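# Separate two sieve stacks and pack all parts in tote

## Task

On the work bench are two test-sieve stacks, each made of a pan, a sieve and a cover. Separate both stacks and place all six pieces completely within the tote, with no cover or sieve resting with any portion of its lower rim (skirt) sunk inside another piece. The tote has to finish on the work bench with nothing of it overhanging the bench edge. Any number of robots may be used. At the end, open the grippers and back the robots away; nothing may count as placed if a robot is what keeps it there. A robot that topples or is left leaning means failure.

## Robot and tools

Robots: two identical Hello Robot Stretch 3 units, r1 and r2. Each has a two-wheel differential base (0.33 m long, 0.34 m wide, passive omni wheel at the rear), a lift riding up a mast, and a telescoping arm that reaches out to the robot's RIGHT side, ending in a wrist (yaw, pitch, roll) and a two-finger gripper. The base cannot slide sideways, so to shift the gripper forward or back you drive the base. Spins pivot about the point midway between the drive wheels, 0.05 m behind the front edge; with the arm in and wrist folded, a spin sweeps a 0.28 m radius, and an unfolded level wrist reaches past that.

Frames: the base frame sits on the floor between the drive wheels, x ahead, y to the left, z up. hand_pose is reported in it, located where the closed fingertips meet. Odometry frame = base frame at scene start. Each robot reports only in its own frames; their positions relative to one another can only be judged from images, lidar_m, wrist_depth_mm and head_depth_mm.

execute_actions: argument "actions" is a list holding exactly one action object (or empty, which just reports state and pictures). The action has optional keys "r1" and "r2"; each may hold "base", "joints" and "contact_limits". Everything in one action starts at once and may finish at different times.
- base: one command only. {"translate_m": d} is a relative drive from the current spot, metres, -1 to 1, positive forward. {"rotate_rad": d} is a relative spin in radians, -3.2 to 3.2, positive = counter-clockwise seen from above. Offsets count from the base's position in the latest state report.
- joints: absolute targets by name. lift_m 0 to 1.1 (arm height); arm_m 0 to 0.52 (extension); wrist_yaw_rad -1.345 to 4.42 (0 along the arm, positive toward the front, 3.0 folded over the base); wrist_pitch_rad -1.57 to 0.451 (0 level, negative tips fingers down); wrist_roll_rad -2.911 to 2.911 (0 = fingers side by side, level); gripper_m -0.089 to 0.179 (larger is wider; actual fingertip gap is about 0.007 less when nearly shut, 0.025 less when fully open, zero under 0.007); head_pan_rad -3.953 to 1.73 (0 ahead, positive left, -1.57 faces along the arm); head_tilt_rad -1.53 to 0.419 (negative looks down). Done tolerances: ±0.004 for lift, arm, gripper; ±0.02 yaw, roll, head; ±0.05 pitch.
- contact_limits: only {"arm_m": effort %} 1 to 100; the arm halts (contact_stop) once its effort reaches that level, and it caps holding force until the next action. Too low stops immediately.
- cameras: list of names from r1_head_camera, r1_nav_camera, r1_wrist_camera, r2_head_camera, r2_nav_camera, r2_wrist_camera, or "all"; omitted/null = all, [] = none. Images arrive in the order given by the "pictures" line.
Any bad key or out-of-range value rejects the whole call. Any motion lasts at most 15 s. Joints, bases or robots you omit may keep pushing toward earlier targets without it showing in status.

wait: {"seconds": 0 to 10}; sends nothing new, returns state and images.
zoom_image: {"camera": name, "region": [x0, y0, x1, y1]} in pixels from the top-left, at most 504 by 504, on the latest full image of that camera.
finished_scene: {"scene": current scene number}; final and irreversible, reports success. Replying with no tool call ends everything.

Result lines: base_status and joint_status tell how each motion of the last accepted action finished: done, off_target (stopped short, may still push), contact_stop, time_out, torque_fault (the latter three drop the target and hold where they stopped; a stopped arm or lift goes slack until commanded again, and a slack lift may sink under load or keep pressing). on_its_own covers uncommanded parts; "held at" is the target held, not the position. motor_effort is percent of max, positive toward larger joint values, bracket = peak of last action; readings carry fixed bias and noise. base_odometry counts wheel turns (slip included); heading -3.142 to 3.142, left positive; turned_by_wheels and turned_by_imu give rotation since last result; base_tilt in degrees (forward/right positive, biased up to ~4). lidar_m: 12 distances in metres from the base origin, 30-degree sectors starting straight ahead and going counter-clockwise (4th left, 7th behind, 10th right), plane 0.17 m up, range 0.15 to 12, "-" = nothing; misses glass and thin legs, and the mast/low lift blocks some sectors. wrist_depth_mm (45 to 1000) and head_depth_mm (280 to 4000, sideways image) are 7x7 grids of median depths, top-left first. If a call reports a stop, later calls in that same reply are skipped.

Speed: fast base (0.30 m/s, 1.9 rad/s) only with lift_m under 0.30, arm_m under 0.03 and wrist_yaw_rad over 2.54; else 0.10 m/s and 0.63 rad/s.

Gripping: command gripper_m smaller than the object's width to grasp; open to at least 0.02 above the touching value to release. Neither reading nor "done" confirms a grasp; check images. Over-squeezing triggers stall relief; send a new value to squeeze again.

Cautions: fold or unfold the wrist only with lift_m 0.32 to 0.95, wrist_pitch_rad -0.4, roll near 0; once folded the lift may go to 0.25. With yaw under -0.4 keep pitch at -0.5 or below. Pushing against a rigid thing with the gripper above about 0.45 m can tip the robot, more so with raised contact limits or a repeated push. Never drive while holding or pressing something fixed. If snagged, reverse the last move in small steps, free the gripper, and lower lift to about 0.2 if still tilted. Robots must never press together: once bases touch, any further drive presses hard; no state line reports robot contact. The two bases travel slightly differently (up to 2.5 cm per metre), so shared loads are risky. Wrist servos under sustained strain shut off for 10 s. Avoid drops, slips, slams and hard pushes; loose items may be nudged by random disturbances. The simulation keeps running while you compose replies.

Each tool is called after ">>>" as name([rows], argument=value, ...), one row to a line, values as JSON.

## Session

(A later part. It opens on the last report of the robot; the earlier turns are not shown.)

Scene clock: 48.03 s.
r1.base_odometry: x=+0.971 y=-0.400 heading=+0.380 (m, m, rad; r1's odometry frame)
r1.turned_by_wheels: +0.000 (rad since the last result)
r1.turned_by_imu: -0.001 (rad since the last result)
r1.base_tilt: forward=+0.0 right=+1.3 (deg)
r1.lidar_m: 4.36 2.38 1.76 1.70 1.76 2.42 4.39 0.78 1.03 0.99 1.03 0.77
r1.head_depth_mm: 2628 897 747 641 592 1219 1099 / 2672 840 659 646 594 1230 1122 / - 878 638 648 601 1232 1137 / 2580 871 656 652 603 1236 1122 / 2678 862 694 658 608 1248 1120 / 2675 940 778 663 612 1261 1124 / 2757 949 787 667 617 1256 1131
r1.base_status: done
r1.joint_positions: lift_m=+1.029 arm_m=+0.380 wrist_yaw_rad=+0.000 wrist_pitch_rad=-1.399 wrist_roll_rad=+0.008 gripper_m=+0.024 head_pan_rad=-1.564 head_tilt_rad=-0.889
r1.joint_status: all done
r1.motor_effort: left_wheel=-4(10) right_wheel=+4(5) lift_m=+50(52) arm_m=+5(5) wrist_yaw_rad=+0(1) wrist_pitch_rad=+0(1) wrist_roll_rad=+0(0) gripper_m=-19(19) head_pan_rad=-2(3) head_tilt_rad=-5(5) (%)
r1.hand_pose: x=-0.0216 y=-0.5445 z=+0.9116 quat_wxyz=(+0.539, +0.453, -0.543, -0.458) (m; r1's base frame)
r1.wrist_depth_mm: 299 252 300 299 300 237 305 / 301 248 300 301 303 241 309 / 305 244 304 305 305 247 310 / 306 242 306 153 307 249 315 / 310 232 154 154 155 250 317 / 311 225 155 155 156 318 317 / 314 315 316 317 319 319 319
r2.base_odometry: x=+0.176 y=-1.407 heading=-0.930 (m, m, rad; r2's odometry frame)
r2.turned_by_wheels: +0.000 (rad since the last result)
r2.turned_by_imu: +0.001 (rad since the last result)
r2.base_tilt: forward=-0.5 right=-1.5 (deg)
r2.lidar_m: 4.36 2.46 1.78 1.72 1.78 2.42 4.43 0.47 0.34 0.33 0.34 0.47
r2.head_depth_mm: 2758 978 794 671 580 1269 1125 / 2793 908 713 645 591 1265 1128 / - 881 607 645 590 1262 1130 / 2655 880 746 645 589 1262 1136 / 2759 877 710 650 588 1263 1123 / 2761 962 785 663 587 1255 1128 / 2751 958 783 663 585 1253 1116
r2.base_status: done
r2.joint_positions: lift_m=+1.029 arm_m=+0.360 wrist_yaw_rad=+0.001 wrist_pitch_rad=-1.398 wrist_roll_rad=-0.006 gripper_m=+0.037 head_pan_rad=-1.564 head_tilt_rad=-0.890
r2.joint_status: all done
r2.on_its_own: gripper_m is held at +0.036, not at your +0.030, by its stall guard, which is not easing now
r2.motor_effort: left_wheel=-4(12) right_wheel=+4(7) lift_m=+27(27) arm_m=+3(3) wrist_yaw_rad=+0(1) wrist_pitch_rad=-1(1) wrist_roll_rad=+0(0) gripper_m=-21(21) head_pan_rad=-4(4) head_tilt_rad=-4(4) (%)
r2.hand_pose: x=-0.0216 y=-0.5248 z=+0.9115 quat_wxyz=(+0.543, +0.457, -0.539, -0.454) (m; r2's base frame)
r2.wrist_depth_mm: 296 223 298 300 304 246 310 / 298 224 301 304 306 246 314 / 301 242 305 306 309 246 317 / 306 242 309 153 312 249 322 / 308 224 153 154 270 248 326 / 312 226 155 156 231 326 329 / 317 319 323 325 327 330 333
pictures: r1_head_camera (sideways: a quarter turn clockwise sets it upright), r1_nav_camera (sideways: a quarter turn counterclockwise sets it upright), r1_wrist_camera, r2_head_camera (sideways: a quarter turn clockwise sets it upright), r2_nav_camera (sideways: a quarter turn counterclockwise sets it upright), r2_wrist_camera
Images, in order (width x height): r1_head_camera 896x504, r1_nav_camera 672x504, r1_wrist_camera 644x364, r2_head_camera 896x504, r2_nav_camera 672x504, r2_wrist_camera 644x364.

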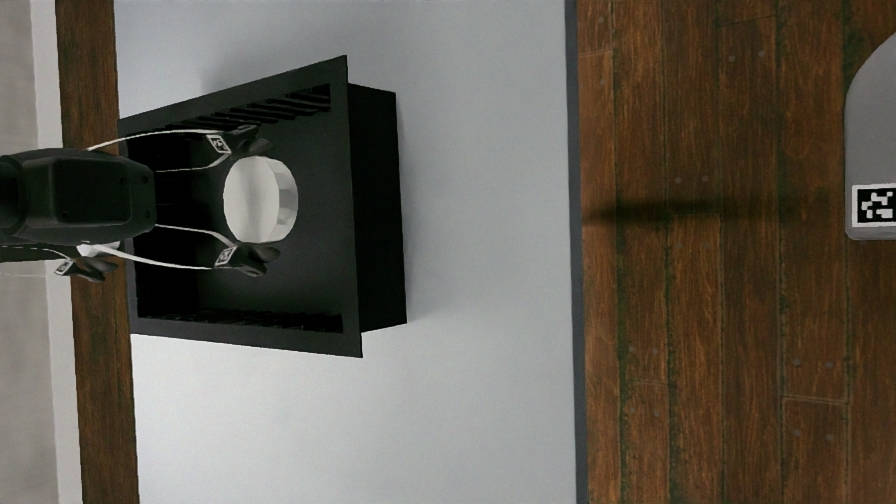

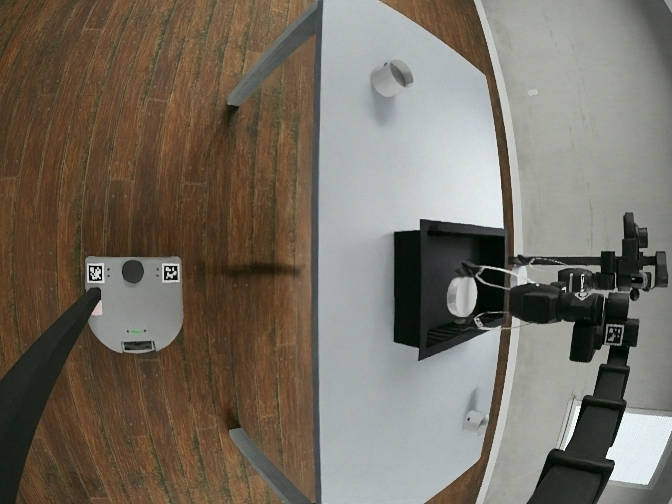

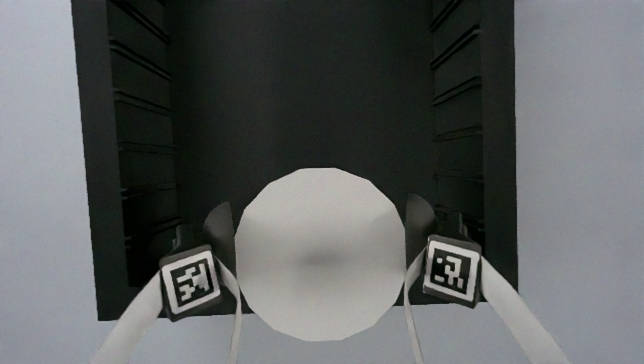

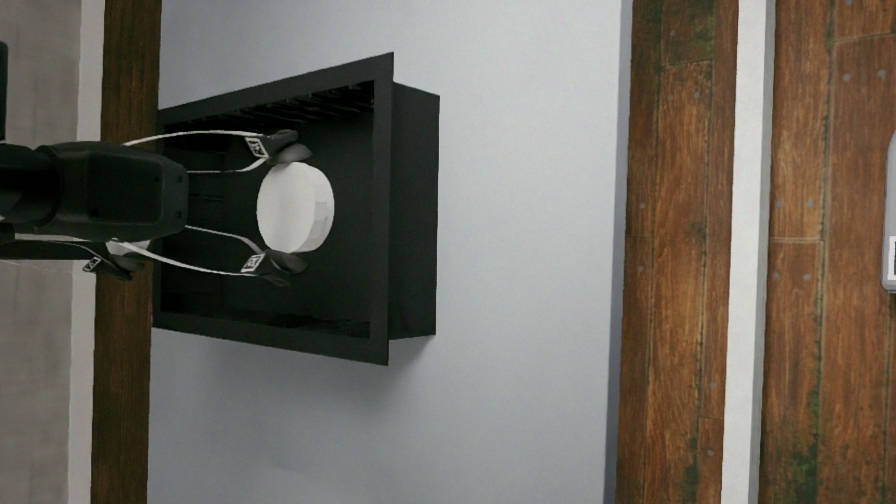

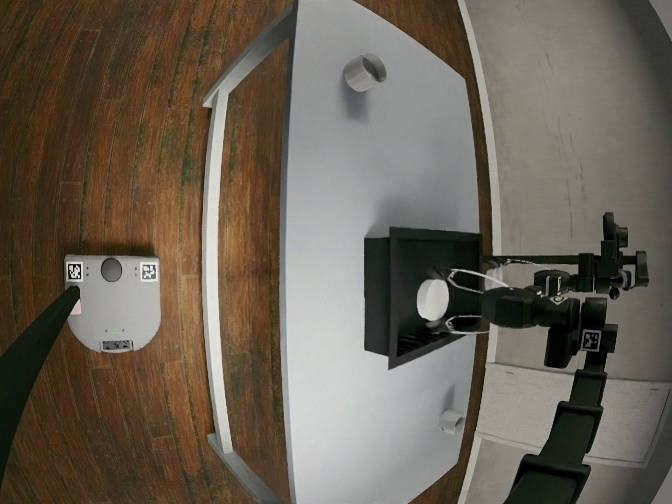

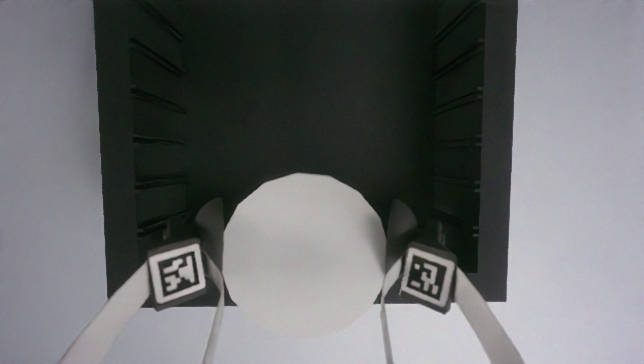

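>>> execute_actions([
  {"r1":{"joints":{"lift_m":0.904,"arm_m":0.4}},"r2":{"joints":{"lift_m":0.904,"arm_m":0.384}}},
], cameras=[])

>>> execute_actions([
  {"r1":{"joints":{"gripper_m":0.097}},"r2":{"joints":{"gripper_m":0.1}}},
], cameras=[])

>>> execute_actions([
  {"r1":{"joints":{"lift_m":1.01}},"r2":{"joints":{"lift_m":1.01}}},
], cameras=["r1_wrist_camera","r2_wrist_camera"])

>>> execute_actions([
  {"r1":{"base":{"translate_m":0.48},"joints":{"arm_m":0.325}},"r2":{"base":{"translate_m":0.49},"joints":{"arm_m":0.3}}},
], cameras=["r1_wrist_camera","r2_wrist_camera"])

Scene clock: 52.97 s.
r1.base_odometry: x=+0.971 y=-0.400 heading=+0.380 (m, m, rad; r1's odometry frame)
r1.turned_by_wheels: +0.000 (rad since the last result)
r1.turned_by_imu: -0.001 (rad since the last result)
r1.base_tilt: forward=-0.1 right=+1.2 (deg)
r1.lidar_m: 4.37 2.37 1.76 1.70 1.76 2.41 4.38 0.78 1.02 0.99 1.02 0.77
r1.head_depth_mm: - - 729 640 591 1213 1098 / - 827 660 643 596 1226 1123 / - - 682 647 598 1234 1133 / 2570 860 754 653 605 1245 1125 / 2710 864 695 657 608 1248 1124 / 2711 947 779 664 611 1248 1125 / 2720 949 787 669 615 1256 1136
r1.base_status: not commanded
r1.joint_positions: lift_m=+0.905 arm_m=+0.400 wrist_yaw_rad=+0.000 wrist_pitch_rad=-1.400 wrist_roll_rad=+0.008 gripper_m=+0.024 head_pan_rad=-1.564 head_tilt_rad=-0.889
r1.joint_status: all done
r1.motor_effort: left_wheel=-5(4) right_wheel=+4(4) lift_m=+18(45) arm_m=+5(4) wrist_yaw_rad=+1(0) wrist_pitch_rad=+0(0) wrist_roll_rad=+0(0) gripper_m=-19(19) head_pan_rad=-3(2) head_tilt_rad=-5(5) (%)
r1.hand_pose: x=-0.0216 y=-0.5644 z=+0.7866 quat_wxyz=(+0.539, +0.454, -0.543, -0.458) (m; r1's base frame)
r1.wrist_depth_mm: 177 179 179 180 180 179 129 / 176 180 180 182 182 182 130 / 173 181 182 182 183 183 131 / 175 182 184 153 185 184 133 / 173 184 154 154 154 186 133 / 171 185 155 156 156 177 136 / 167 186 187 162 179 175 133
r2.base_odometry: x=+0.176 y=-1.407 heading=-0.930 (m, m, rad; r2's odometry frame)
r2.turned_by_wheels: +0.000 (rad since the last result)
r2.turned_by_imu: +0.001 (rad since the last result)
r2.base_tilt: forward=-0.5 right=-1.4 (deg)
r2.lidar_m: 4.38 2.45 1.79 1.72 1.78 2.42 4.43 0.47 0.34 0.33 0.34 0.47
r2.head_depth_mm: - - 775 662 581 1266 1129 / - 882 714 646 591 1260 1128 / - - 769 645 590 1265 1131 / 1305 858 784 646 588 1264 1134 / 2765 875 709 649 586 1258 1124 / 2776 965 786 662 586 1259 1126 / 2777 964 783 661 584 1254 1127
r2.base_status: not commanded
r2.joint_positions: lift_m=+0.905 arm_m=+0.384 wrist_yaw_rad=+0.001 wrist_pitch_rad=-1.399 wrist_roll_rad=-0.006 gripper_m=+0.037 head_pan_rad=-1.564 head_tilt_rad=-0.890
r2.joint_status: all done
r2.on_its_own: gripper_m is held at +0.036, not at your +0.030, by its stall guard, which is not easing now
r2.motor_effort: left_wheel=-4(4) right_wheel=+4(4) lift_m=+9(23) arm_m=+3(4) wrist_yaw_rad=+0(1) wrist_pitch_rad=+0(1) wrist_roll_rad=+0(0) gripper_m=-20(21) head_pan_rad=-4(4) head_tilt_rad=-4(3) (%)
r2.hand_pose: x=-0.0216 y=-0.5487 z=+0.7867 quat_wxyz=(+0.543, +0.457, -0.539, -0.454) (m; r2's base frame)
r2.wrist_depth_mm: 157 175 176 178 179 180 132 / 157 177 179 179 181 182 132 / 156 179 180 182 184 184 132 / 159 181 182 153 186 186 133 / 155 183 153 154 187 188 132 / 156 184 155 156 190 186 133 / 154 186 182 171 191 172 133
pictures: none
No camera images: the call's "cameras" was empty. Leave "cameras" out to get every camera's image.

Scene clock: 54.20 s.
r1.base_odometry: x=+0.971 y=-0.400 heading=+0.380 (m, m, rad; r1's odometry frame)
r1.turned_by_wheels: +0.000 (rad since the last result)
r1.turned_by_imu: +0.000 (rad since the last result)
r1.base_tilt: forward=+0.0 right=+1.2 (deg)
r1.lidar_m: 4.36 2.37 1.76 1.70 1.76 2.41 4.38 0.77 1.02 0.99 1.02 0.77
r1.head_depth_mm: - - 731 639 591 1220 1101 / - 829 660 645 596 1228 1119 / - - 724 651 599 1230 1134 / 2543 859 763 655 605 1240 1128 / 2671 866 695 660 608 1246 1127 / 2697 943 778 663 612 1253 1126 / 2745 947 782 668 616 1271 1136
r1.base_status: not commanded
r1.joint_positions: lift_m=+0.905 arm_m=+0.400 wrist_yaw_rad=+0.000 wrist_pitch_rad=-1.400 wrist_roll_rad=+0.008 gripper_m=+0.097 head_pan_rad=-1.564 head_tilt_rad=-0.889
r1.joint_status: all done
r1.motor_effort: left_wheel=-3(4) right_wheel=+4(4) lift_m=+19(19) arm_m=+5(5) wrist_yaw_rad=-1(1) wrist_pitch_rad=+0(0) wrist_roll_rad=+0(0) gripper_m=+0(79) head_pan_rad=-3(2) head_tilt_rad=-5(5) (%)
r1.hand_pose: x=-0.0216 y=-0.5644 z=+0.7866 quat_wxyz=(+0.539, +0.454, -0.543, -0.458) (m; r1's base frame)
r1.wrist_depth_mm: 177 179 179 180 180 180 129 / 176 179 180 181 181 180 130 / 174 182 182 182 184 182 131 / 174 182 183 163 184 185 132 / 173 184 164 163 164 186 133 / 171 186 186 164 188 176 135 / 166 187 188 177 183 179 130
r2.base_odometry: x=+0.176 y=-1.407 heading=-0.930 (m, m, rad; r2's odometry frame)
r2.turned_by_wheels: +0.000 (rad since the last result)
r2.turned_by_imu: +0.000 (rad since the last result)
r2.base_tilt: forward=-0.6 right=-1.7 (deg)
r2.lidar_m: 4.39 2.45 1.78 1.72 1.78 2.41 4.43 0.47 0.34 0.33 0.34 0.46
r2.head_depth_mm: - - 774 664 579 1272 1130 / - 882 716 644 591 1265 1128 / - - 768 645 589 1264 1128 / 1308 859 783 646 588 1264 1136 / 2765 874 708 650 586 1259 1124 / 2752 961 784 663 587 1256 1123 / 2772 959 783 662 584 1249 1119
r2.base_status: not commanded
r2.joint_positions: lift_m=+0.905 arm_m=+0.384 wrist_yaw_rad=+0.001 wrist_pitch_rad=-1.399 wrist_roll_rad=-0.006 gripper_m=+0.100 head_pan_rad=-1.564 head_tilt_rad=-0.890
r2.joint_status: all done
r2.motor_effort: left_wheel=-5(4) right_wheel=+4(5) lift_m=+9(9) arm_m=+3(3) wrist_yaw_rad=-1(1) wrist_pitch_rad=+0(0) wrist_roll_rad=+0(0) gripper_m=+1(83) head_pan_rad=-4(3) head_tilt_rad=-4(4) (%)
r2.hand_pose: x=-0.0216 y=-0.5487 z=+0.7867 quat_wxyz=(+0.543, +0.457, -0.539, -0.454) (m; r2's base frame)
r2.wrist_depth_mm: 156 175 176 178 180 181 132 / 156 177 178 180 182 182 132 / 156 178 180 181 183 183 133 / 159 181 182 163 186 186 133 / 156 183 163 164 187 188 133 / 154 184 186 165 189 184 133 / - 186 186 180 191 173 132
pictures: none
No camera images: the call's "cameras" was empty. Leave "cameras" out to get every camera's image.

Scene clock: 56.00 s.
r1.base_odometry: x=+0.971 y=-0.400 heading=+0.380 (m, m, rad; r1's odometry frame)
r1.turned_by_wheels: +0.000 (rad since the last result)
r1.turned_by_imu: +0.000 (rad since the last result)
r1.base_tilt: forward=-0.1 right=+1.2 (deg)
r1.lidar_m: 4.36 2.37 1.75 1.69 1.75 2.41 4.37 0.77 1.03 0.99 1.02 0.77
r1.head_depth_mm: 2641 897 745 640 592 1222 1106 / 2703 837 660 645 596 1223 1118 / - 868 737 648 598 1233 1134 / 2617 866 759 652 604 1241 1130 / 2687 864 695 658 605 1252 1116 / 2700 939 779 666 613 1259 1126 / 2698 949 786 668 616 1257 1127
r1.base_status: not commanded
r1.joint_positions: lift_m=+1.009 arm_m=+0.400 wrist_yaw_rad=+0.000 wrist_pitch_rad=-1.400 wrist_roll_rad=+0.008 gripper_m=+0.097 head_pan_rad=-1.564 head_tilt_rad=-0.889
r1.joint_status: all done
r1.motor_effort: left_wheel=-4(4) right_wheel=+4(4) lift_m=+50(49) arm_m=+5(5) wrist_yaw_rad=+0(0) wrist_pitch_rad=+0(0) wrist_roll_rad=+0(0) gripper_m=+1(0) head_pan_rad=-2(1) head_tilt_rad=-6(5) (%)
r1.hand_pose: x=-0.0216 y=-0.5644 z=+0.8916 quat_wxyz=(+0.539, +0.454, -0.543, -0.458) (m; r1's base frame)
r1.wrist_depth_mm: 238 251 281 282 282 204 287 / 239 248 282 281 282 206 287 / 284 247 284 287 289 208 290 / 286 242 285 268 289 212 292 / 290 224 289 267 289 207 295 / 292 208 265 265 242 210 299 / 294 207 207 207 208 209 299
r2.base_odometry: x=+0.176 y=-1.407 heading=-0.930 (m, m, rad; r2's odometry frame)
r2.turned_by_wheels: +0.000 (rad since the last result)
r2.turned_by_imu: +0.000 (rad since the last result)
r2.base_tilt: forward=-0.6 right=-1.4 (deg)
r2.lidar_m: 4.37 2.45 1.79 1.72 1.78 2.42 4.43 0.47 0.34 0.33 0.34 0.47
r2.head_depth_mm: 2764 979 794 670 579 1264 1131 / 2793 905 714 643 591 1266 1126 / - 880 787 645 589 1267 1124 / 2721 872 774 645 588 1261 1135 / 2751 875 710 649 588 1260 1121 / 2755 961 785 664 585 1257 1126 / 2795 961 783 662 585 1252 1120
r2.base_status: not commanded
r2.joint_positions: lift_m=+1.009 arm_m=+0.384 wrist_yaw_rad=+0.001 wrist_pitch_rad=-1.399 wrist_roll_rad=-0.006 gripper_m=+0.100 head_pan_rad=-1.564 head_tilt_rad=-0.890
r2.joint_status: all done
r2.motor_effort: left_wheel=-5(4) right_wheel=+5(5) lift_m=+27(28) arm_m=+3(3) wrist_yaw_rad=+0(1) wrist_pitch_rad=+0(1) wrist_roll_rad=+0(0) gripper_m=+0(0) head_pan_rad=-4(3) head_tilt_rad=-3(4) (%)
r2.hand_pose: x=-0.0216 y=-0.5487 z=+0.8915 quat_wxyz=(+0.543, +0.457, -0.539, -0.454) (m; r2's base frame)
r2.wrist_depth_mm: 276 225 279 281 284 209 291 / 278 226 282 284 287 209 293 / 281 225 288 288 290 227 297 / 285 226 289 269 293 227 300 / 289 202 291 271 295 226 305 / 291 204 269 270 248 213 309 / 296 207 209 210 212 262 311
pictures: r1_wrist_camera, r2_wrist_camera
Images, in order (width x height): r1_wrist_camera 644x364, r2_wrist_camera 644x364.

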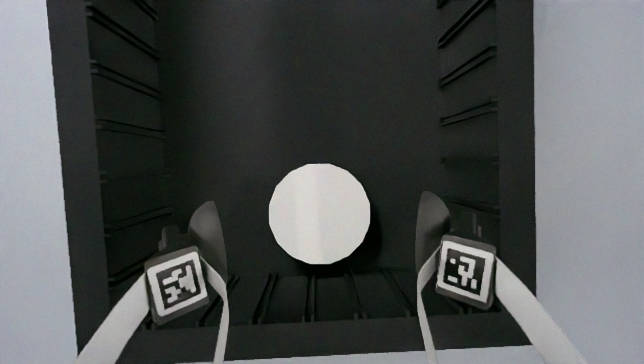

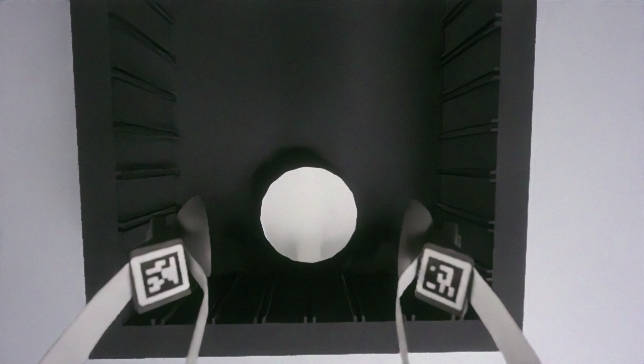

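Scene clock: 61.83 s.
r1.base_odometry: x=+1.417 y=-0.222 heading=+0.380 (m, m, rad; r1's odometry frame)
r1.turned_by_wheels: +0.000 (rad since the last result)
r1.turned_by_imu: +0.000 (rad since the last result)
r1.base_tilt: forward=-0.2 right=+1.3 (deg)
r1.lidar_m: 3.89 2.40 1.75 1.69 1.76 2.41 4.85 1.22 1.02 0.99 0.40 4.01
r1.head_depth_mm: 2645 893 747 639 594 1226 1099 / 2651 902 743 643 596 1225 1125 / - 861 759 636 602 1235 1130 / 2680 905 748 647 602 1240 1130 / 2656 932 772 659 607 1228 1117 / 2706 940 778 663 612 1211 1131 / 2728 2313 1872 666 616 1255 1132
r1.base_status: done
r1.joint_positions: lift_m=+1.009 arm_m=+0.325 wrist_yaw_rad=+0.000 wrist_pitch_rad=-1.400 wrist_roll_rad=+0.008 gripper_m=+0.097 head_pan_rad=-1.564 head_tilt_rad=-0.889
r1.joint_status: all done
r1.motor_effort: left_wheel=-5(6) right_wheel=+3(8) lift_m=+50(50) arm_m=-4(4) wrist_yaw_rad=+0(0) wrist_pitch_rad=+0(0) wrist_roll_rad=+0(0) gripper_m=+0(0) head_pan_rad=-3(3) head_tilt_rad=-4(5) (%)
r1.hand_pose: x=-0.0216 y=-0.4902 z=+0.8916 quat_wxyz=(+0.539, +0.454, -0.543, -0.458) (m; r1's base frame)
r1.wrist_depth_mm: 280 283 283 286 284 287 287 / 280 285 284 284 286 287 288 / 287 287 286 286 287 287 292 / 287 289 288 258 291 294 294 / 289 289 292 258 292 295 296 / 291 291 295 296 297 296 299 / 294 294 296 299 299 302 304
r2.base_odometry: x=+0.469 y=-1.800 heading=-0.930 (m, m, rad; r2's odometry frame)
r2.turned_by_wheels: +0.000 (rad since the last result)
r2.turned_by_imu: +0.000 (rad since the last result)
r2.base_tilt: forward=-0.5 right=-1.7 (deg)
r2.lidar_m: 3.87 2.46 1.79 1.72 1.78 2.42 1.29 0.47 0.34 0.33 0.34 4.06
r2.head_depth_mm: 2787 979 797 671 580 1265 1116 / 2830 973 795 669 579 1265 1126 / - - 793 641 578 1264 1126 / 2747 964 809 637 587 1261 1135 / 2745 963 787 666 587 1262 1125 / 2756 994 787 664 586 932 1123 / 2790 2375 1944 663 585 1232 1116
r2.base_status: done
r2.joint_positions: lift_m=+1.009 arm_m=+0.300 wrist_yaw_rad=+0.001 wrist_pitch_rad=-1.399 wrist_roll_rad=-0.006 gripper_m=+0.100 head_pan_rad=-1.564 head_tilt_rad=-0.890
r2.joint_status: all done
r2.motor_effort: left_wheel=-5(6) right_wheel=+4(11) lift_m=+27(27) arm_m=-2(1) wrist_yaw_rad=-1(1) wrist_pitch_rad=+0(0) wrist_roll_rad=+0(0) gripper_m=+0(0) head_pan_rad=-3(4) head_tilt_rad=-3(4) (%)
r2.hand_pose: x=-0.0216 y=-0.4654 z=+0.8915 quat_wxyz=(+0.543, +0.457, -0.539, -0.454) (m; r2's base frame)
r2.wrist_depth_mm: 277 279 281 283 287 288 291 / 279 281 285 286 288 291 296 / 284 285 288 289 293 295 296 / 285 288 290 261 295 299 300 / 289 292 292 261 300 303 305 / 291 294 297 298 304 307 307 / 294 299 301 303 305 309 312
pictures: r1_wrist_camera, r2_wrist_camera
Images, in order (width x height): r1_wrist_camera 644x364, r2_wrist_camera 644x364.

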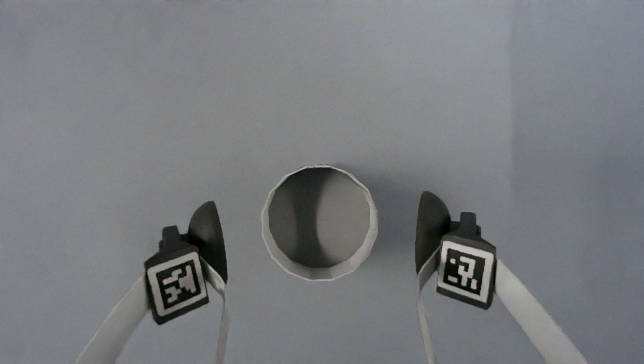

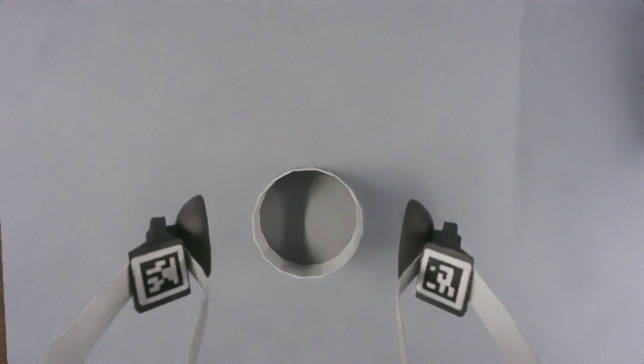

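>>> execute_actions([
  {"r1":{"joints":{"lift_m":0.926}},"r2":{"joints":{"lift_m":0.926}}},
], cameras=[])

>>> execute_actions([
  {"r1":{"joints":{"gripper_m":0.025}},"r2":{"joints":{"gripper_m":0.035}}},
], cameras=[])

>>> execute_actions([
  {"r1":{"joints":{"lift_m":0.96}},"r2":{"joints":{"lift_m":0.96}}},
], cameras=[])

>>> execute_actions([
  {"r1":{"base":{"translate_m":-0.48},"joints":{"lift_m":1.03,"arm_m":0.403}},"r2":{"base":{"translate_m":-0.49},"joints":{"lift_m":1.03,"arm_m":0.387}}},
], cameras=["r1_head_camera","r2_head_camera"])

>>> execute_actions([
  {"r1":{"joints":{"lift_m":0.935}},"r2":{"joints":{"lift_m":0.935}}},
], cameras=[])

>>> execute_actions([
  {"r1":{"joints":{"gripper_m":0.097}},"r2":{"joints":{"gripper_m":0.1}}},
], cameras=[])

>>> execute_actions([
  {"r1":{"joints":{"lift_m":1.01}},"r2":{"joints":{"lift_m":1.01}}},
], cameras=["r1_wrist_camera","r2_wrist_camera"])

>>> execute_actions([
  {"r1":{"base":{"translate_m":0.48},"joints":{"arm_m":0.325}},"r2":{"base":{"translate_m":0.49},"joints":{"arm_m":0.3}}},
], cameras=["r1_wrist_camera","r2_wrist_camera"])

Scene clock: 70.90 s.
r1.base_odometry: x=+1.417 y=-0.222 heading=+0.380 (m, m, rad; r1's odometry frame)
r1.turned_by_wheels: +0.000 (rad since the last result)
r1.turned_by_imu: -0.001 (rad since the last result)
r1.base_tilt: forward=-0.1 right=+1.3 (deg)
r1.lidar_m: 3.89 2.39 1.75 1.69 1.76 2.42 4.86 1.22 1.02 0.99 0.40 4.03
r1.head_depth_mm: - 873 747 639 594 1217 1100 / - 866 752 643 596 1224 1120 / - - 743 634 599 1236 1132 / 2692 926 765 646 603 1243 1132 / 2692 933 774 658 607 1237 1119 / 2695 944 778 663 610 1212 1122 / 2745 2350 1870 669 615 1271 1131
r1.base_status: not commanded
r1.joint_positions: lift_m=+0.927 arm_m=+0.325 wrist_yaw_rad=+0.000 wrist_pitch_rad=-1.400 wrist_roll_rad=+0.008 gripper_m=+0.097 head_pan_rad=-1.564 head_tilt_rad=-0.889
r1.joint_status: all done
r1.motor_effort: left_wheel=-5(5) right_wheel=+4(3) lift_m=+18(44) arm_m=-4(4) wrist_yaw_rad=+0(0) wrist_pitch_rad=+0(0) wrist_roll_rad=+0(0) gripper_m=+0(0) head_pan_rad=-2(3) head_tilt_rad=-4(4) (%)
r1.hand_pose: x=-0.0216 y=-0.4902 z=+0.8086 quat_wxyz=(+0.539, +0.454, -0.543, -0.458) (m; r1's base frame)
r1.wrist_depth_mm: 202 202 202 203 204 206 205 / 203 202 204 205 205 206 207 / 204 206 206 207 207 207 208 / 206 207 208 176 208 210 211 / 208 207 176 177 177 213 212 / 211 210 178 178 178 213 213 / 211 212 213 177 214 216 216
r2.base_odometry: x=+0.469 y=-1.800 heading=-0.930 (m, m, rad; r2's odometry frame)
r2.turned_by_wheels: +0.000 (rad since the last result)
r2.turned_by_imu: +0.001 (rad since the last result)
r2.base_tilt: forward=-0.4 right=-1.6 (deg)
r2.lidar_m: 3.88 2.47 1.79 1.72 1.78 2.43 1.28 0.47 0.34 0.33 0.34 4.03
r2.head_depth_mm: - 918 776 672 580 1263 1113 / - - 795 670 579 1265 1127 / 2628 - 752 640 579 1264 1129 / 2757 982 768 637 588 1264 1132 / 2752 964 788 667 587 1262 1124 / 2757 996 782 664 587 934 1126 / 2760 2389 1938 663 585 1233 1123
r2.base_status: not commanded
r2.joint_positions: lift_m=+0.927 arm_m=+0.300 wrist_yaw_rad=+0.001 wrist_pitch_rad=-1.399 wrist_roll_rad=-0.006 gripper_m=+0.100 head_pan_rad=-1.564 head_tilt_rad=-0.890
r2.joint_status: all done
r2.motor_effort: left_wheel=-5(5) right_wheel=+4(4) lift_m=+8(23) arm_m=-2(3) wrist_yaw_rad=+0(1) wrist_pitch_rad=+0(0) wrist_roll_rad=+0(0) gripper_m=+0(1) head_pan_rad=-4(4) head_tilt_rad=-4(4) (%)
r2.hand_pose: x=-0.0216 y=-0.4654 z=+0.8088 quat_wxyz=(+0.543, +0.457, -0.539, -0.454) (m; r2's base frame)
r2.wrist_depth_mm: 198 199 200 202 203 206 207 / 200 201 203 204 206 208 209 / 202 202 206 207 209 210 212 / 203 205 207 176 211 213 215 / 206 208 176 177 179 215 218 / 208 209 177 179 215 218 219 / 211 213 214 216 218 220 222
pictures: none
No camera images: the call's "cameras" was empty. Leave "cameras" out to get every camera's image.

Scene clock: 72.10 s.
r1.base_odometry: x=+1.417 y=-0.222 heading=+0.380 (m, m, rad; r1's odometry frame)
r1.turned_by_wheels: +0.000 (rad since the last result)
r1.turned_by_imu: +0.000 (rad since the last result)
r1.base_tilt: forward=+0.0 right=+1.3 (deg)
r1.lidar_m: 3.88 2.39 1.74 1.69 1.76 2.41 4.86 1.23 1.02 0.99 0.40 4.05
r1.head_depth_mm: - 873 743 641 592 1218 1096 / - 866 756 645 595 1225 1120 / - - 741 635 600 1235 1138 / 2695 919 762 646 602 1237 1127 / 2668 933 770 658 607 1221 1120 / 2703 938 779 663 611 1216 1130 / 2753 2306 1880 667 616 1264 1129
r1.base_status: not commanded
r1.joint_positions: lift_m=+0.927 arm_m=+0.325 wrist_yaw_rad=+0.000 wrist_pitch_rad=-1.400 wrist_roll_rad=+0.008 gripper_m=+0.026 head_pan_rad=-1.564 head_tilt_rad=-0.889
r1.joint_status: all done
r1.motor_effort: left_wheel=-4(5) right_wheel=+3(4) lift_m=+19(19) arm_m=-4(4) wrist_yaw_rad=+0(1) wrist_pitch_rad=+0(0) wrist_roll_rad=+0(0) gripper_m=-19(91) head_pan_rad=-2(2) head_tilt_rad=-6(5) (%)
r1.hand_pose: x=-0.0216 y=-0.4902 z=+0.8086 quat_wxyz=(+0.539, +0.454, -0.543, -0.458) (m; r1's base frame)
r1.wrist_depth_mm: 202 201 203 204 203 205 205 / 202 203 204 204 204 206 207 / 204 206 205 207 207 208 208 / 206 206 208 173 208 210 211 / 208 209 173 174 175 211 212 / 210 211 175 175 176 215 213 / 211 213 212 168 214 216 215
r2.base_odometry: x=+0.469 y=-1.800 heading=-0.930 (m, m, rad; r2's odometry frame)
r2.turned_by_wheels: +0.000 (rad since the last result)
r2.turned_by_imu: +0.000 (rad since the last result)
r2.base_tilt: forward=-0.5 right=-1.4 (deg)
r2.lidar_m: 3.89 2.46 1.79 1.72 1.78 2.42 1.29 0.47 0.34 0.33 0.34 4.05
r2.head_depth_mm: - 917 776 670 580 1270 1116 / - - 793 669 578 1258 1128 / 2635 - 750 638 578 1264 1128 / 2764 982 767 637 588 1263 1134 / 2743 966 788 666 586 1266 1118 / 2784 994 785 665 586 933 1120 / 2784 2380 1941 662 584 1235 1117
r2.base_status: not commanded
r2.joint_positions: lift_m=+0.927 arm_m=+0.300 wrist_yaw_rad=+0.001 wrist_pitch_rad=-1.399 wrist_roll_rad=-0.006 gripper_m=+0.036 head_pan_rad=-1.564 head_tilt_rad=-0.890
r2.joint_status: all done
r2.motor_effort: left_wheel=-5(5) right_wheel=+4(4) lift_m=+9(9) arm_m=-2(2) wrist_yaw_rad=-1(0) wrist_pitch_rad=+0(1) wrist_roll_rad=+0(0) gripper_m=-22(96) head_pan_rad=-4(4) head_tilt_rad=-4(4) (%)
r2.hand_pose: x=-0.0216 y=-0.4654 z=+0.8087 quat_wxyz=(+0.543, +0.457, -0.539, -0.454) (m; r2's base frame)
r2.wrist_depth_mm: 198 199 200 203 204 206 207 / 200 201 204 204 206 208 209 / 202 203 205 207 209 210 213 / 203 205 207 175 211 213 215 / 207 208 174 176 213 214 218 / 209 210 175 177 217 217 219 / 211 213 214 178 219 220 222
pictures: none
No camera images: the call's "cameras" was empty. Leave "cameras" out to get every camera's image.

Scene clock: 73.20 s.
r1.base_odometry: x=+1.417 y=-0.222 heading=+0.380 (m, m, rad; r1's odometry frame)
r1.turned_by_wheels: +0.000 (rad since the last result)
r1.turned_by_imu: +0.000 (rad since the last result)
r1.base_tilt: forward=-0.1 right=+0.9 (deg)
r1.lidar_m: 3.90 2.40 1.75 1.69 1.76 2.42 4.84 1.22 1.02 0.99 0.40 4.05
r1.head_depth_mm: 2563 892 745 641 594 1226 1104 / - 897 755 644 595 1225 1123 / - - 645 635 600 1236 1132 / 2695 926 766 650 603 1248 1127 / 2687 935 772 659 609 1218 1117 / 2681 944 778 663 613 1219 1124 / 2758 2333 1860 669 614 1255 1126
r1.base_status: not commanded
r1.joint_positions: lift_m=+0.959 arm_m=+0.325 wrist_yaw_rad=+0.000 wrist_pitch_rad=-1.400 wrist_roll_rad=+0.008 gripper_m=+0.026 head_pan_rad=-1.564 head_tilt_rad=-0.889
r1.joint_status: all done
r1.motor_effort: left_wheel=-4(5) right_wheel=+3(4) lift_m=+51(54) arm_m=-4(4) wrist_yaw_rad=+0(1) wrist_pitch_rad=+0(0) wrist_roll_rad=+0(0) gripper_m=-19(19) head_pan_rad=-2(3) head_tilt_rad=-5(5) (%)
r1.hand_pose: x=-0.0216 y=-0.4902 z=+0.8415 quat_wxyz=(+0.539, +0.454, -0.543, -0.458) (m; r1's base frame)
r1.wrist_depth_mm: 232 234 234 234 236 235 238 / 234 236 235 237 237 239 239 / 235 235 238 239 240 242 240 / 238 239 241 173 240 242 243 / 241 240 174 174 174 246 246 / 244 243 175 176 176 246 246 / 244 246 247 168 249 247 248
r2.base_odometry: x=+0.469 y=-1.800 heading=-0.930 (m, m, rad; r2's odometry frame)
r2.turned_by_wheels: +0.000 (rad since the last result)
r2.turned_by_imu: +0.000 (rad since the last result)
r2.base_tilt: forward=-0.5 right=-1.5 (deg)
r2.lidar_m: 3.88 2.47 1.79 1.72 1.78 2.42 1.29 0.47 0.34 0.33 0.34 4.05
r2.head_depth_mm: - 961 797 670 579 1267 1113 / - 927 792 671 578 1265 1130 / - - 772 628 578 1259 1128 / 2780 967 779 625 588 1263 1135 / 2771 964 788 666 587 1265 1126 / 2752 997 787 664 586 935 1120 / 2744 2383 1968 663 586 1233 1122
r2.base_status: not commanded
r2.joint_positions: lift_m=+0.959 arm_m=+0.300 wrist_yaw_rad=+0.001 wrist_pitch_rad=-1.399 wrist_roll_rad=-0.006 gripper_m=+0.039 head_pan_rad=-1.564 head_tilt_rad=-0.890
r2.joint_status: all done
r2.motor_effort: left_wheel=-5(6) right_wheel=+4(4) lift_m=+27(27) arm_m=-2(2) wrist_yaw_rad=-1(0) wrist_pitch_rad=+0(0) wrist_roll_rad=+0(0) gripper_m=-20(21) head_pan_rad=-3(3) head_tilt_rad=-4(4) (%)
r2.hand_pose: x=-0.0216 y=-0.4654 z=+0.8415 quat_wxyz=(+0.543, +0.457, -0.539, -0.454) (m; r2's base frame)
r2.wrist_depth_mm: 229 230 232 235 236 239 241 / 232 233 235 237 239 241 243 / 233 237 237 240 242 244 245 / 236 238 240 175 245 247 249 / 239 240 174 175 246 250 251 / 241 243 175 177 250 252 255 / 244 246 250 178 253 255 258
pictures: none
No camera images: the call's "cameras" was empty. Leave "cameras" out to get every camera's image.

Scene clock: 79.03 s.
r1.base_odometry: x=+0.971 y=-0.400 heading=+0.380 (m, m, rad; r1's odometry frame)
r1.turned_by_wheels: +0.000 (rad since the last result)
r1.turned_by_imu: -0.001 (rad since the last result)
r1.base_tilt: forward=-0.3 right=+1.2 (deg)
r1.lidar_m: 4.35 2.38 1.76 1.69 1.76 2.42 4.36 0.77 1.02 0.99 1.02 0.77
r1.head_depth_mm: 2631 894 744 643 590 1212 1102 / 2652 831 661 643 597 1227 1115 / - 864 655 650 602 1236 1137 / 1369 866 744 653 603 1242 1130 / 2724 869 694 659 607 1246 1119 / 2680 942 780 664 610 1260 1122 / 2717 948 785 667 615 1256 1131
r1.base_status: done
r1.joint_positions: lift_m=+1.029 arm_m=+0.403 wrist_yaw_rad=+0.000 wrist_pitch_rad=-1.400 wrist_roll_rad=+0.008 gripper_m=+0.026 head_pan_rad=-1.564 head_tilt_rad=-0.889
r1.joint_status: all done
r1.motor_effort: left_wheel=-4(11) right_wheel=+4(5) lift_m=+51(51) arm_m=+5(6) wrist_yaw_rad=+0(1) wrist_pitch_rad=+0(0) wrist_roll_rad=+0(0) gripper_m=-19(19) head_pan_rad=-2(2) head_tilt_rad=-5(5) (%)
r1.hand_pose: x=-0.0216 y=-0.5674 z=+0.9115 quat_wxyz=(+0.539, +0.454, -0.543, -0.458) (m; r1's base frame)
r1.wrist_depth_mm: 298 254 297 297 297 235 306 / 300 250 302 302 302 241 307 / 306 245 302 302 304 243 309 / 307 241 305 173 304 246 313 / 310 238 174 175 174 281 316 / 312 225 175 176 176 316 320 / 316 228 226 168 229 319 318
r2.base_odometry: x=+0.176 y=-1.407 heading=-0.930 (m, m, rad; r2's odometry frame)
r2.turned_by_wheels: +0.000 (rad since the last result)
r2.turned_by_imu: +0.002 (rad since the last result)
r2.base_tilt: forward=-0.6 right=-1.7 (deg)
r2.lidar_m: 4.37 2.45 1.79 1.72 1.78 2.42 4.42 0.47 0.34 0.33 0.34 0.47
r2.head_depth_mm: 2816 981 799 670 580 1273 1129 / 2775 894 715 645 590 1272 1126 / - 881 622 644 589 1262 1130 / 2659 867 716 646 589 1260 1133 / 2762 878 708 649 587 1259 1127 / 2773 964 786 663 585 1251 1121 / 2794 959 783 662 583 1254 1122
r2.base_status: done
r2.joint_positions: lift_m=+1.029 arm_m=+0.387 wrist_yaw_rad=+0.001 wrist_pitch_rad=-1.399 wrist_roll_rad=-0.006 gripper_m=+0.039 head_pan_rad=-1.564 head_tilt_rad=-0.890
r2.joint_status: all done
r2.motor_effort: left_wheel=-5(10) right_wheel=+4(8) lift_m=+27(28) arm_m=+3(3) wrist_yaw_rad=-1(0) wrist_pitch_rad=+0(0) wrist_roll_rad=+0(0) gripper_m=-21(21) head_pan_rad=-3(4) head_tilt_rad=-3(4) (%)
r2.hand_pose: x=-0.0216 y=-0.5517 z=+0.9115 quat_wxyz=(+0.543, +0.457, -0.539, -0.454) (m; r2's base frame)
r2.wrist_depth_mm: 295 225 298 301 302 244 311 / 299 225 301 305 304 245 315 / 303 226 304 307 308 246 318 / 305 243 306 175 312 246 321 / 310 224 174 176 268 245 323 / 310 227 176 177 237 325 328 / 317 228 229 179 233 328 333
pictures: r1_head_camera (sideways: a quarter turn clockwise sets it upright), r2_head_camera (sideways: a quarter turn clockwise sets it upright)
Images, in order (width x height): r1_head_camera 896x504, r2_head_camera 896x504.

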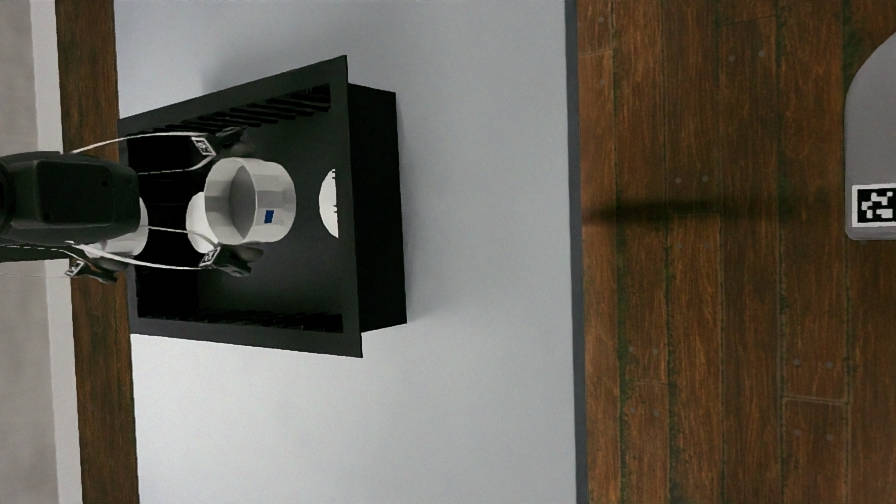

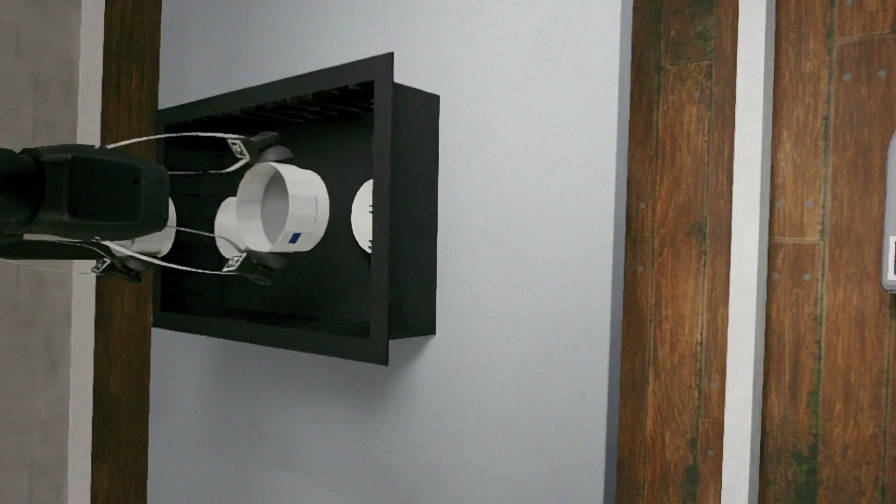

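Scene clock: 80.73 s.
r1.base_odometry: x=+0.971 y=-0.400 heading=+0.380 (m, m, rad; r1's odometry frame)
r1.turned_by_wheels: +0.000 (rad since the last result)
r1.turned_by_imu: +0.000 (rad since the last result)
r1.base_tilt: forward=+0.0 right=+1.2 (deg)
r1.lidar_m: 4.36 2.37 1.76 1.70 1.76 2.42 4.38 0.77 1.03 0.99 1.03 0.77
r1.head_depth_mm: - 867 745 638 590 1219 1095 / 2499 853 658 645 595 1217 1119 / - 856 664 652 600 1233 1132 / 2550 849 721 652 604 1241 1130 / 2699 868 693 656 607 1245 1122 / 2699 941 781 665 611 1262 1126 / 2731 948 782 667 616 1258 1132
r1.base_status: not commanded
r1.joint_positions: lift_m=+0.936 arm_m=+0.403 wrist_yaw_rad=+0.000 wrist_pitch_rad=-1.400 wrist_roll_rad=+0.008 gripper_m=+0.026 head_pan_rad=-1.564 head_tilt_rad=-0.889
r1.joint_status: all done
r1.motor_effort: left_wheel=-4(4) right_wheel=+3(4) lift_m=+19(46) arm_m=+5(5) wrist_yaw_rad=+0(0) wrist_pitch_rad=+0(0) wrist_roll_rad=+0(0) gripper_m=-19(19) head_pan_rad=-3(1) head_tilt_rad=-5(4) (%)
r1.hand_pose: x=-0.0216 y=-0.5674 z=+0.8176 quat_wxyz=(+0.539, +0.454, -0.543, -0.458) (m; r1's base frame)
r1.wrist_depth_mm: 177 207 209 210 209 190 129 / 176 209 209 211 211 190 130 / 175 211 212 213 214 195 131 / 172 212 214 174 214 197 132 / 170 214 173 174 174 192 133 / 169 212 174 177 176 177 135 / 168 194 190 169 180 179 136
r2.base_odometry: x=+0.176 y=-1.407 heading=-0.930 (m, m, rad; r2's odometry frame)
r2.turned_by_wheels: +0.000 (rad since the last result)
r2.turned_by_imu: +0.000 (rad since the last result)
r2.base_tilt: forward=-0.5 right=-1.6 (deg)
r2.lidar_m: 4.37 2.46 1.78 1.71 1.77 2.42 4.42 0.47 0.34 0.33 0.34 0.46
r2.head_depth_mm: - 961 796 670 581 1264 1129 / - 889 716 644 591 1265 1129 / - - 746 644 589 1266 1130 / 2022 858 787 646 590 1264 1137 / 2790 878 708 649 587 1256 1121 / 2769 966 785 662 585 1256 1116 / 2784 957 783 660 585 1254 1126
r2.base_status: not commanded
r2.joint_positions: lift_m=+0.936 arm_m=+0.387 wrist_yaw_rad=+0.001 wrist_pitch_rad=-1.399 wrist_roll_rad=-0.006 gripper_m=+0.039 head_pan_rad=-1.564 head_tilt_rad=-0.890
r2.joint_status: all done
r2.motor_effort: left_wheel=-4(4) right_wheel=+4(5) lift_m=+9(24) arm_m=+3(3) wrist_yaw_rad=-1(0) wrist_pitch_rad=+0(0) wrist_roll_rad=+0(0) gripper_m=-21(20) head_pan_rad=-4(4) head_tilt_rad=-4(4) (%)
r2.hand_pose: x=-0.0216 y=-0.5517 z=+0.8177 quat_wxyz=(+0.543, +0.457, -0.539, -0.454) (m; r2's base frame)
r2.wrist_depth_mm: 159 205 206 208 210 196 132 / 159 206 210 210 212 195 132 / 156 208 211 212 215 195 132 / 156 211 214 175 217 195 132 / 158 208 174 175 218 196 134 / 158 193 176 178 223 186 135 / 154 190 186 176 196 176 137
pictures: none
No camera images: the call's "cameras" was empty. Leave "cameras" out to get every camera's image.

Scene clock: 81.93 s.
r1.base_odometry: x=+0.971 y=-0.400 heading=+0.380 (m, m, rad; r1's odometry frame)
r1.turned_by_wheels: +0.000 (rad since the last result)
r1.turned_by_imu: +0.000 (rad since the last result)
r1.base_tilt: forward=-0.1 right=+1.2 (deg)
r1.lidar_m: 4.36 2.37 1.76 1.69 1.76 2.41 4.37 0.77 1.02 0.99 1.02 0.77
r1.head_depth_mm: - 866 745 642 593 1218 1100 / 2460 853 659 644 595 1218 1123 / - 856 676 649 601 1233 1130 / 2540 848 722 656 605 1238 1127 / 2670 863 694 658 606 1250 1118 / 2686 942 778 663 612 1257 1125 / 2737 954 782 668 614 1252 1130
r1.base_status: not commanded
r1.joint_positions: lift_m=+0.936 arm_m=+0.403 wrist_yaw_rad=+0.000 wrist_pitch_rad=-1.402 wrist_roll_rad=+0.008 gripper_m=+0.097 head_pan_rad=-1.564 head_tilt_rad=-0.889
r1.joint_status: all done
r1.motor_effort: left_wheel=-4(4) right_wheel=+4(4) lift_m=+19(20) arm_m=+5(5) wrist_yaw_rad=+0(0) wrist_pitch_rad=+1(1) wrist_roll_rad=+0(0) gripper_m=+0(74) head_pan_rad=-2(2) head_tilt_rad=-5(5) (%)
r1.hand_pose: x=-0.0216 y=-0.5669 z=+0.8176 quat_wxyz=(+0.538, +0.454, -0.542, -0.458) (m; r1's base frame)
r1.wrist_depth_mm: 177 208 208 209 211 189 130 / 176 209 210 211 211 192 129 / 176 212 212 212 214 194 131 / 174 213 213 176 215 197 133 / 169 215 176 176 178 186 133 / 169 206 178 178 178 175 135 / 165 196 190 173 186 182 135
r2.base_odometry: x=+0.176 y=-1.407 heading=-0.930 (m, m, rad; r2's odometry frame)
r2.turned_by_wheels: +0.000 (rad since the last result)
r2.turned_by_imu: +0.000 (rad since the last result)
r2.base_tilt: forward=-0.6 right=-1.5 (deg)
r2.lidar_m: 4.38 2.46 1.79 1.72 1.78 2.41 4.44 0.47 0.34 0.33 0.34 0.46
r2.head_depth_mm: - 960 795 671 581 1266 1136 / - 888 716 643 591 1263 1128 / - - 786 643 590 1260 1128 / 2018 860 785 646 589 1263 1139 / 2765 878 707 650 588 1259 1122 / 2772 963 785 663 586 1258 1119 / 2776 964 782 662 586 1255 1120
r2.base_status: not commanded
r2.joint_positions: lift_m=+0.936 arm_m=+0.387 wrist_yaw_rad=+0.001 wrist_pitch_rad=-1.402 wrist_roll_rad=-0.006 gripper_m=+0.100 head_pan_rad=-1.564 head_tilt_rad=-0.890
r2.joint_status: all done
r2.motor_effort: left_wheel=-4(4) right_wheel=+5(4) lift_m=+9(9) arm_m=+3(3) wrist_yaw_rad=+0(1) wrist_pitch_rad=+1(1) wrist_roll_rad=+0(0) gripper_m=+1(82) head_pan_rad=-5(4) head_tilt_rad=-3(3) (%)
r2.hand_pose: x=-0.0216 y=-0.5509 z=+0.8176 quat_wxyz=(+0.542, +0.458, -0.538, -0.455) (m; r2's base frame)
r2.wrist_depth_mm: 156 203 206 208 210 195 132 / 159 207 209 210 212 196 133 / 159 209 211 212 215 195 132 / 156 212 213 177 217 195 133 / 157 207 176 177 218 196 134 / 154 194 177 180 222 181 136 / - 190 185 174 195 176 137
pictures: none
No camera images: the call's "cameras" was empty. Leave "cameras" out to get every camera's image.

Scene clock: 83.43 s.
r1.base_odometry: x=+0.971 y=-0.400 heading=+0.380 (m, m, rad; r1's odometry frame)
r1.turned_by_wheels: +0.000 (rad since the last result)
r1.turned_by_imu: +0.000 (rad since the last result)
r1.base_tilt: forward=-0.1 right=+1.1 (deg)
r1.lidar_m: 4.36 2.38 1.76 1.70 1.75 2.42 4.37 0.77 1.03 0.99 1.03 0.77
r1.head_depth_mm: 2626 891 744 642 592 1219 1098 / 2661 839 660 643 595 1225 1126 / - 860 700 650 600 1224 1142 / 2622 855 745 653 603 1240 1129 / 2741 865 698 660 608 1245 1116 / 2689 943 779 664 612 1248 1125 / 2722 950 786 670 617 1256 1130
r1.base_status: not commanded
r1.joint_positions: lift_m=+1.009 arm_m=+0.403 wrist_yaw_rad=+0.000 wrist_pitch_rad=-1.402 wrist_roll_rad=+0.008 gripper_m=+0.097 head_pan_rad=-1.564 head_tilt_rad=-0.889
r1.joint_status: all done
r1.motor_effort: left_wheel=-4(4) right_wheel=+4(4) lift_m=+49(55) arm_m=+5(5) wrist_yaw_rad=-1(0) wrist_pitch_rad=+1(1) wrist_roll_rad=+0(0) gripper_m=+0(0) head_pan_rad=-2(2) head_tilt_rad=-5(5) (%)
r1.hand_pose: x=-0.0216 y=-0.5669 z=+0.8915 quat_wxyz=(+0.538, +0.454, -0.542, -0.458) (m; r1's base frame)
r1.wrist_depth_mm: 197 252 278 283 280 202 286 / 238 251 280 284 283 207 288 / 284 247 284 284 287 208 293 / 285 241 287 251 289 210 292 / 288 227 288 248 291 207 295 / 292 208 277 250 255 215 297 / 292 208 208 208 210 209 300
r2.base_odometry: x=+0.176 y=-1.407 heading=-0.930 (m, m, rad; r2's odometry frame)
r2.turned_by_wheels: +0.000 (rad since the last result)
r2.turned_by_imu: +0.000 (rad since the last result)
r2.base_tilt: forward=-0.7 right=-1.3 (deg)
r2.lidar_m: 4.35 2.46 1.79 1.72 1.78 2.42 4.44 0.48 0.34 0.33 0.34 0.47
r2.head_depth_mm: 2786 978 795 669 579 1263 1129 / 2817 910 714 644 590 1262 1125 / - 880 778 644 589 1268 1126 / 2707 859 764 647 589 1265 1138 / 2774 877 709 650 587 1261 1127 / 2798 962 783 664 587 1256 1123 / 2784 962 785 663 585 1256 1124
r2.base_status: not commanded
r2.joint_positions: lift_m=+1.009 arm_m=+0.387 wrist_yaw_rad=+0.001 wrist_pitch_rad=-1.402 wrist_roll_rad=-0.006 gripper_m=+0.100 head_pan_rad=-1.564 head_tilt_rad=-0.890
r2.joint_status: all done
r2.motor_effort: left_wheel=-4(4) right_wheel=+5(4) lift_m=+27(27) arm_m=+3(3) wrist_yaw_rad=-1(0) wrist_pitch_rad=+1(1) wrist_roll_rad=+0(0) gripper_m=+0(0) head_pan_rad=-5(4) head_tilt_rad=-3(3) (%)
r2.hand_pose: x=-0.0216 y=-0.5509 z=+0.8915 quat_wxyz=(+0.542, +0.458, -0.538, -0.455) (m; r2's base frame)
r2.wrist_depth_mm: 275 225 278 278 282 210 290 / 279 225 281 283 285 210 296 / 281 224 286 287 290 226 297 / 285 225 289 251 292 227 302 / 288 207 290 254 294 227 305 / 291 204 268 253 253 213 308 / 296 207 209 211 213 266 312
pictures: r1_wrist_camera, r2_wrist_camera
Images, in order (width x height): r1_wrist_camera 644x364, r2_wrist_camera 644x364.

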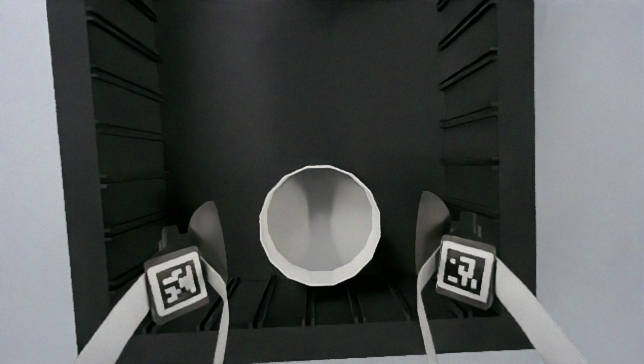

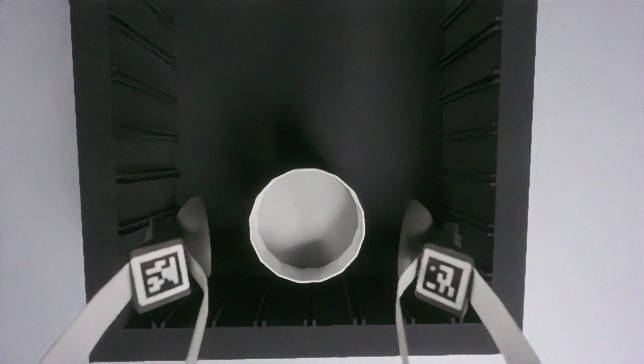

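Scene clock: 89.27 s.
r1.base_odometry: x=+1.417 y=-0.222 heading=+0.379 (m, m, rad; r1's odometry frame)
r1.turned_by_wheels: +0.000 (rad since the last result)
r1.turned_by_imu: +0.000 (rad since the last result)
r1.base_tilt: forward=+0.1 right=+1.2 (deg)
r1.lidar_m: 3.88 2.40 1.74 1.69 1.76 2.42 4.84 1.22 1.03 0.99 0.40 4.02
r1.head_depth_mm: 2612 895 750 641 594 1219 1101 / 2675 902 745 645 597 1226 1120 / - 862 761 637 600 1230 1138 / 2703 898 749 652 603 1238 1129 / 2690 933 771 657 604 1224 1124 / 2678 936 780 662 612 1210 1127 / 2729 2322 1848 668 617 1262 1128
r1.base_status: done
r1.joint_positions: lift_m=+1.009 arm_m=+0.325 wrist_yaw_rad=+0.000 wrist_pitch_rad=-1.402 wrist_roll_rad=+0.008 gripper_m=+0.097 head_pan_rad=-1.564 head_tilt_rad=-0.889
r1.joint_status: all done
r1.motor_effort: left_wheel=-5(7) right_wheel=+4(8) lift_m=+50(50) arm_m=-4(7) wrist_yaw_rad=+1(1) wrist_pitch_rad=+1(1) wrist_roll_rad=+0(0) gripper_m=+1(0) head_pan_rad=-2(2) head_tilt_rad=-4(5) (%)
r1.hand_pose: x=-0.0216 y=-0.4897 z=+0.8915 quat_wxyz=(+0.538, +0.454, -0.542, -0.458) (m; r1's base frame)
r1.wrist_depth_mm: 280 280 283 283 282 286 284 / 283 284 284 286 285 286 288 / 285 285 288 287 289 290 289 / 287 288 289 289 291 291 293 / 291 289 292 292 293 294 295 / 293 292 294 294 297 297 301 / 297 293 297 298 299 299 298
r2.base_odometry: x=+0.469 y=-1.800 heading=-0.931 (m, m, rad; r2's odometry frame)
r2.turned_by_wheels: +0.000 (rad since the last result)
r2.turned_by_imu: +0.000 (rad since the last result)
r2.base_tilt: forward=-0.6 right=-1.5 (deg)
r2.lidar_m: 3.88 2.47 1.79 1.72 1.78 2.43 1.28 0.47 0.34 0.33 0.34 4.04
r2.head_depth_mm: 2801 976 796 670 581 1263 1115 / 2840 977 796 669 578 1263 1132 / - - 791 667 578 1262 1129 / 2778 969 809 664 589 1262 1139 / 2751 964 786 664 586 1255 1129 / 2792 994 784 664 586 930 1125 / 2761 2391 1939 662 585 1233 1118
r2.base_status: done
r2.joint_positions: lift_m=+1.009 arm_m=+0.300 wrist_yaw_rad=+0.001 wrist_pitch_rad=-1.402 wrist_roll_rad=-0.006 gripper_m=+0.100 head_pan_rad=-1.564 head_tilt_rad=-0.890
r2.joint_status: all done
r2.motor_effort: left_wheel=-6(7) right_wheel=+3(10) lift_m=+26(27) arm_m=-2(2) wrist_yaw_rad=-1(1) wrist_pitch_rad=+1(1) wrist_roll_rad=+0(0) gripper_m=+0(1) head_pan_rad=-4(3) head_tilt_rad=-4(4) (%)
r2.hand_pose: x=-0.0216 y=-0.4646 z=+0.8915 quat_wxyz=(+0.542, +0.458, -0.538, -0.455) (m; r2's base frame)
r2.wrist_depth_mm: 278 279 281 284 287 288 290 / 279 282 283 287 288 291 295 / 284 286 289 289 292 294 298 / 286 288 290 292 296 298 301 / 289 291 293 295 297 302 304 / 292 294 299 300 302 305 307 / 296 298 301 303 305 308 312
pictures: r1_wrist_camera, r2_wrist_camera
Images, in order (width x height): r1_wrist_camera 644x364, r2_wrist_camera 644x364.

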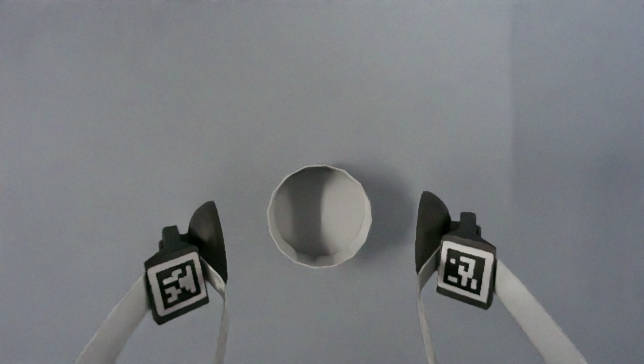

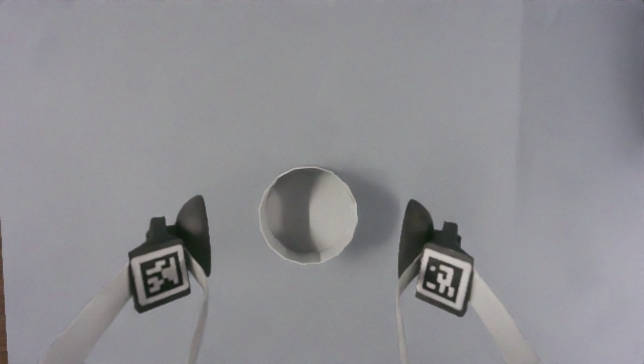

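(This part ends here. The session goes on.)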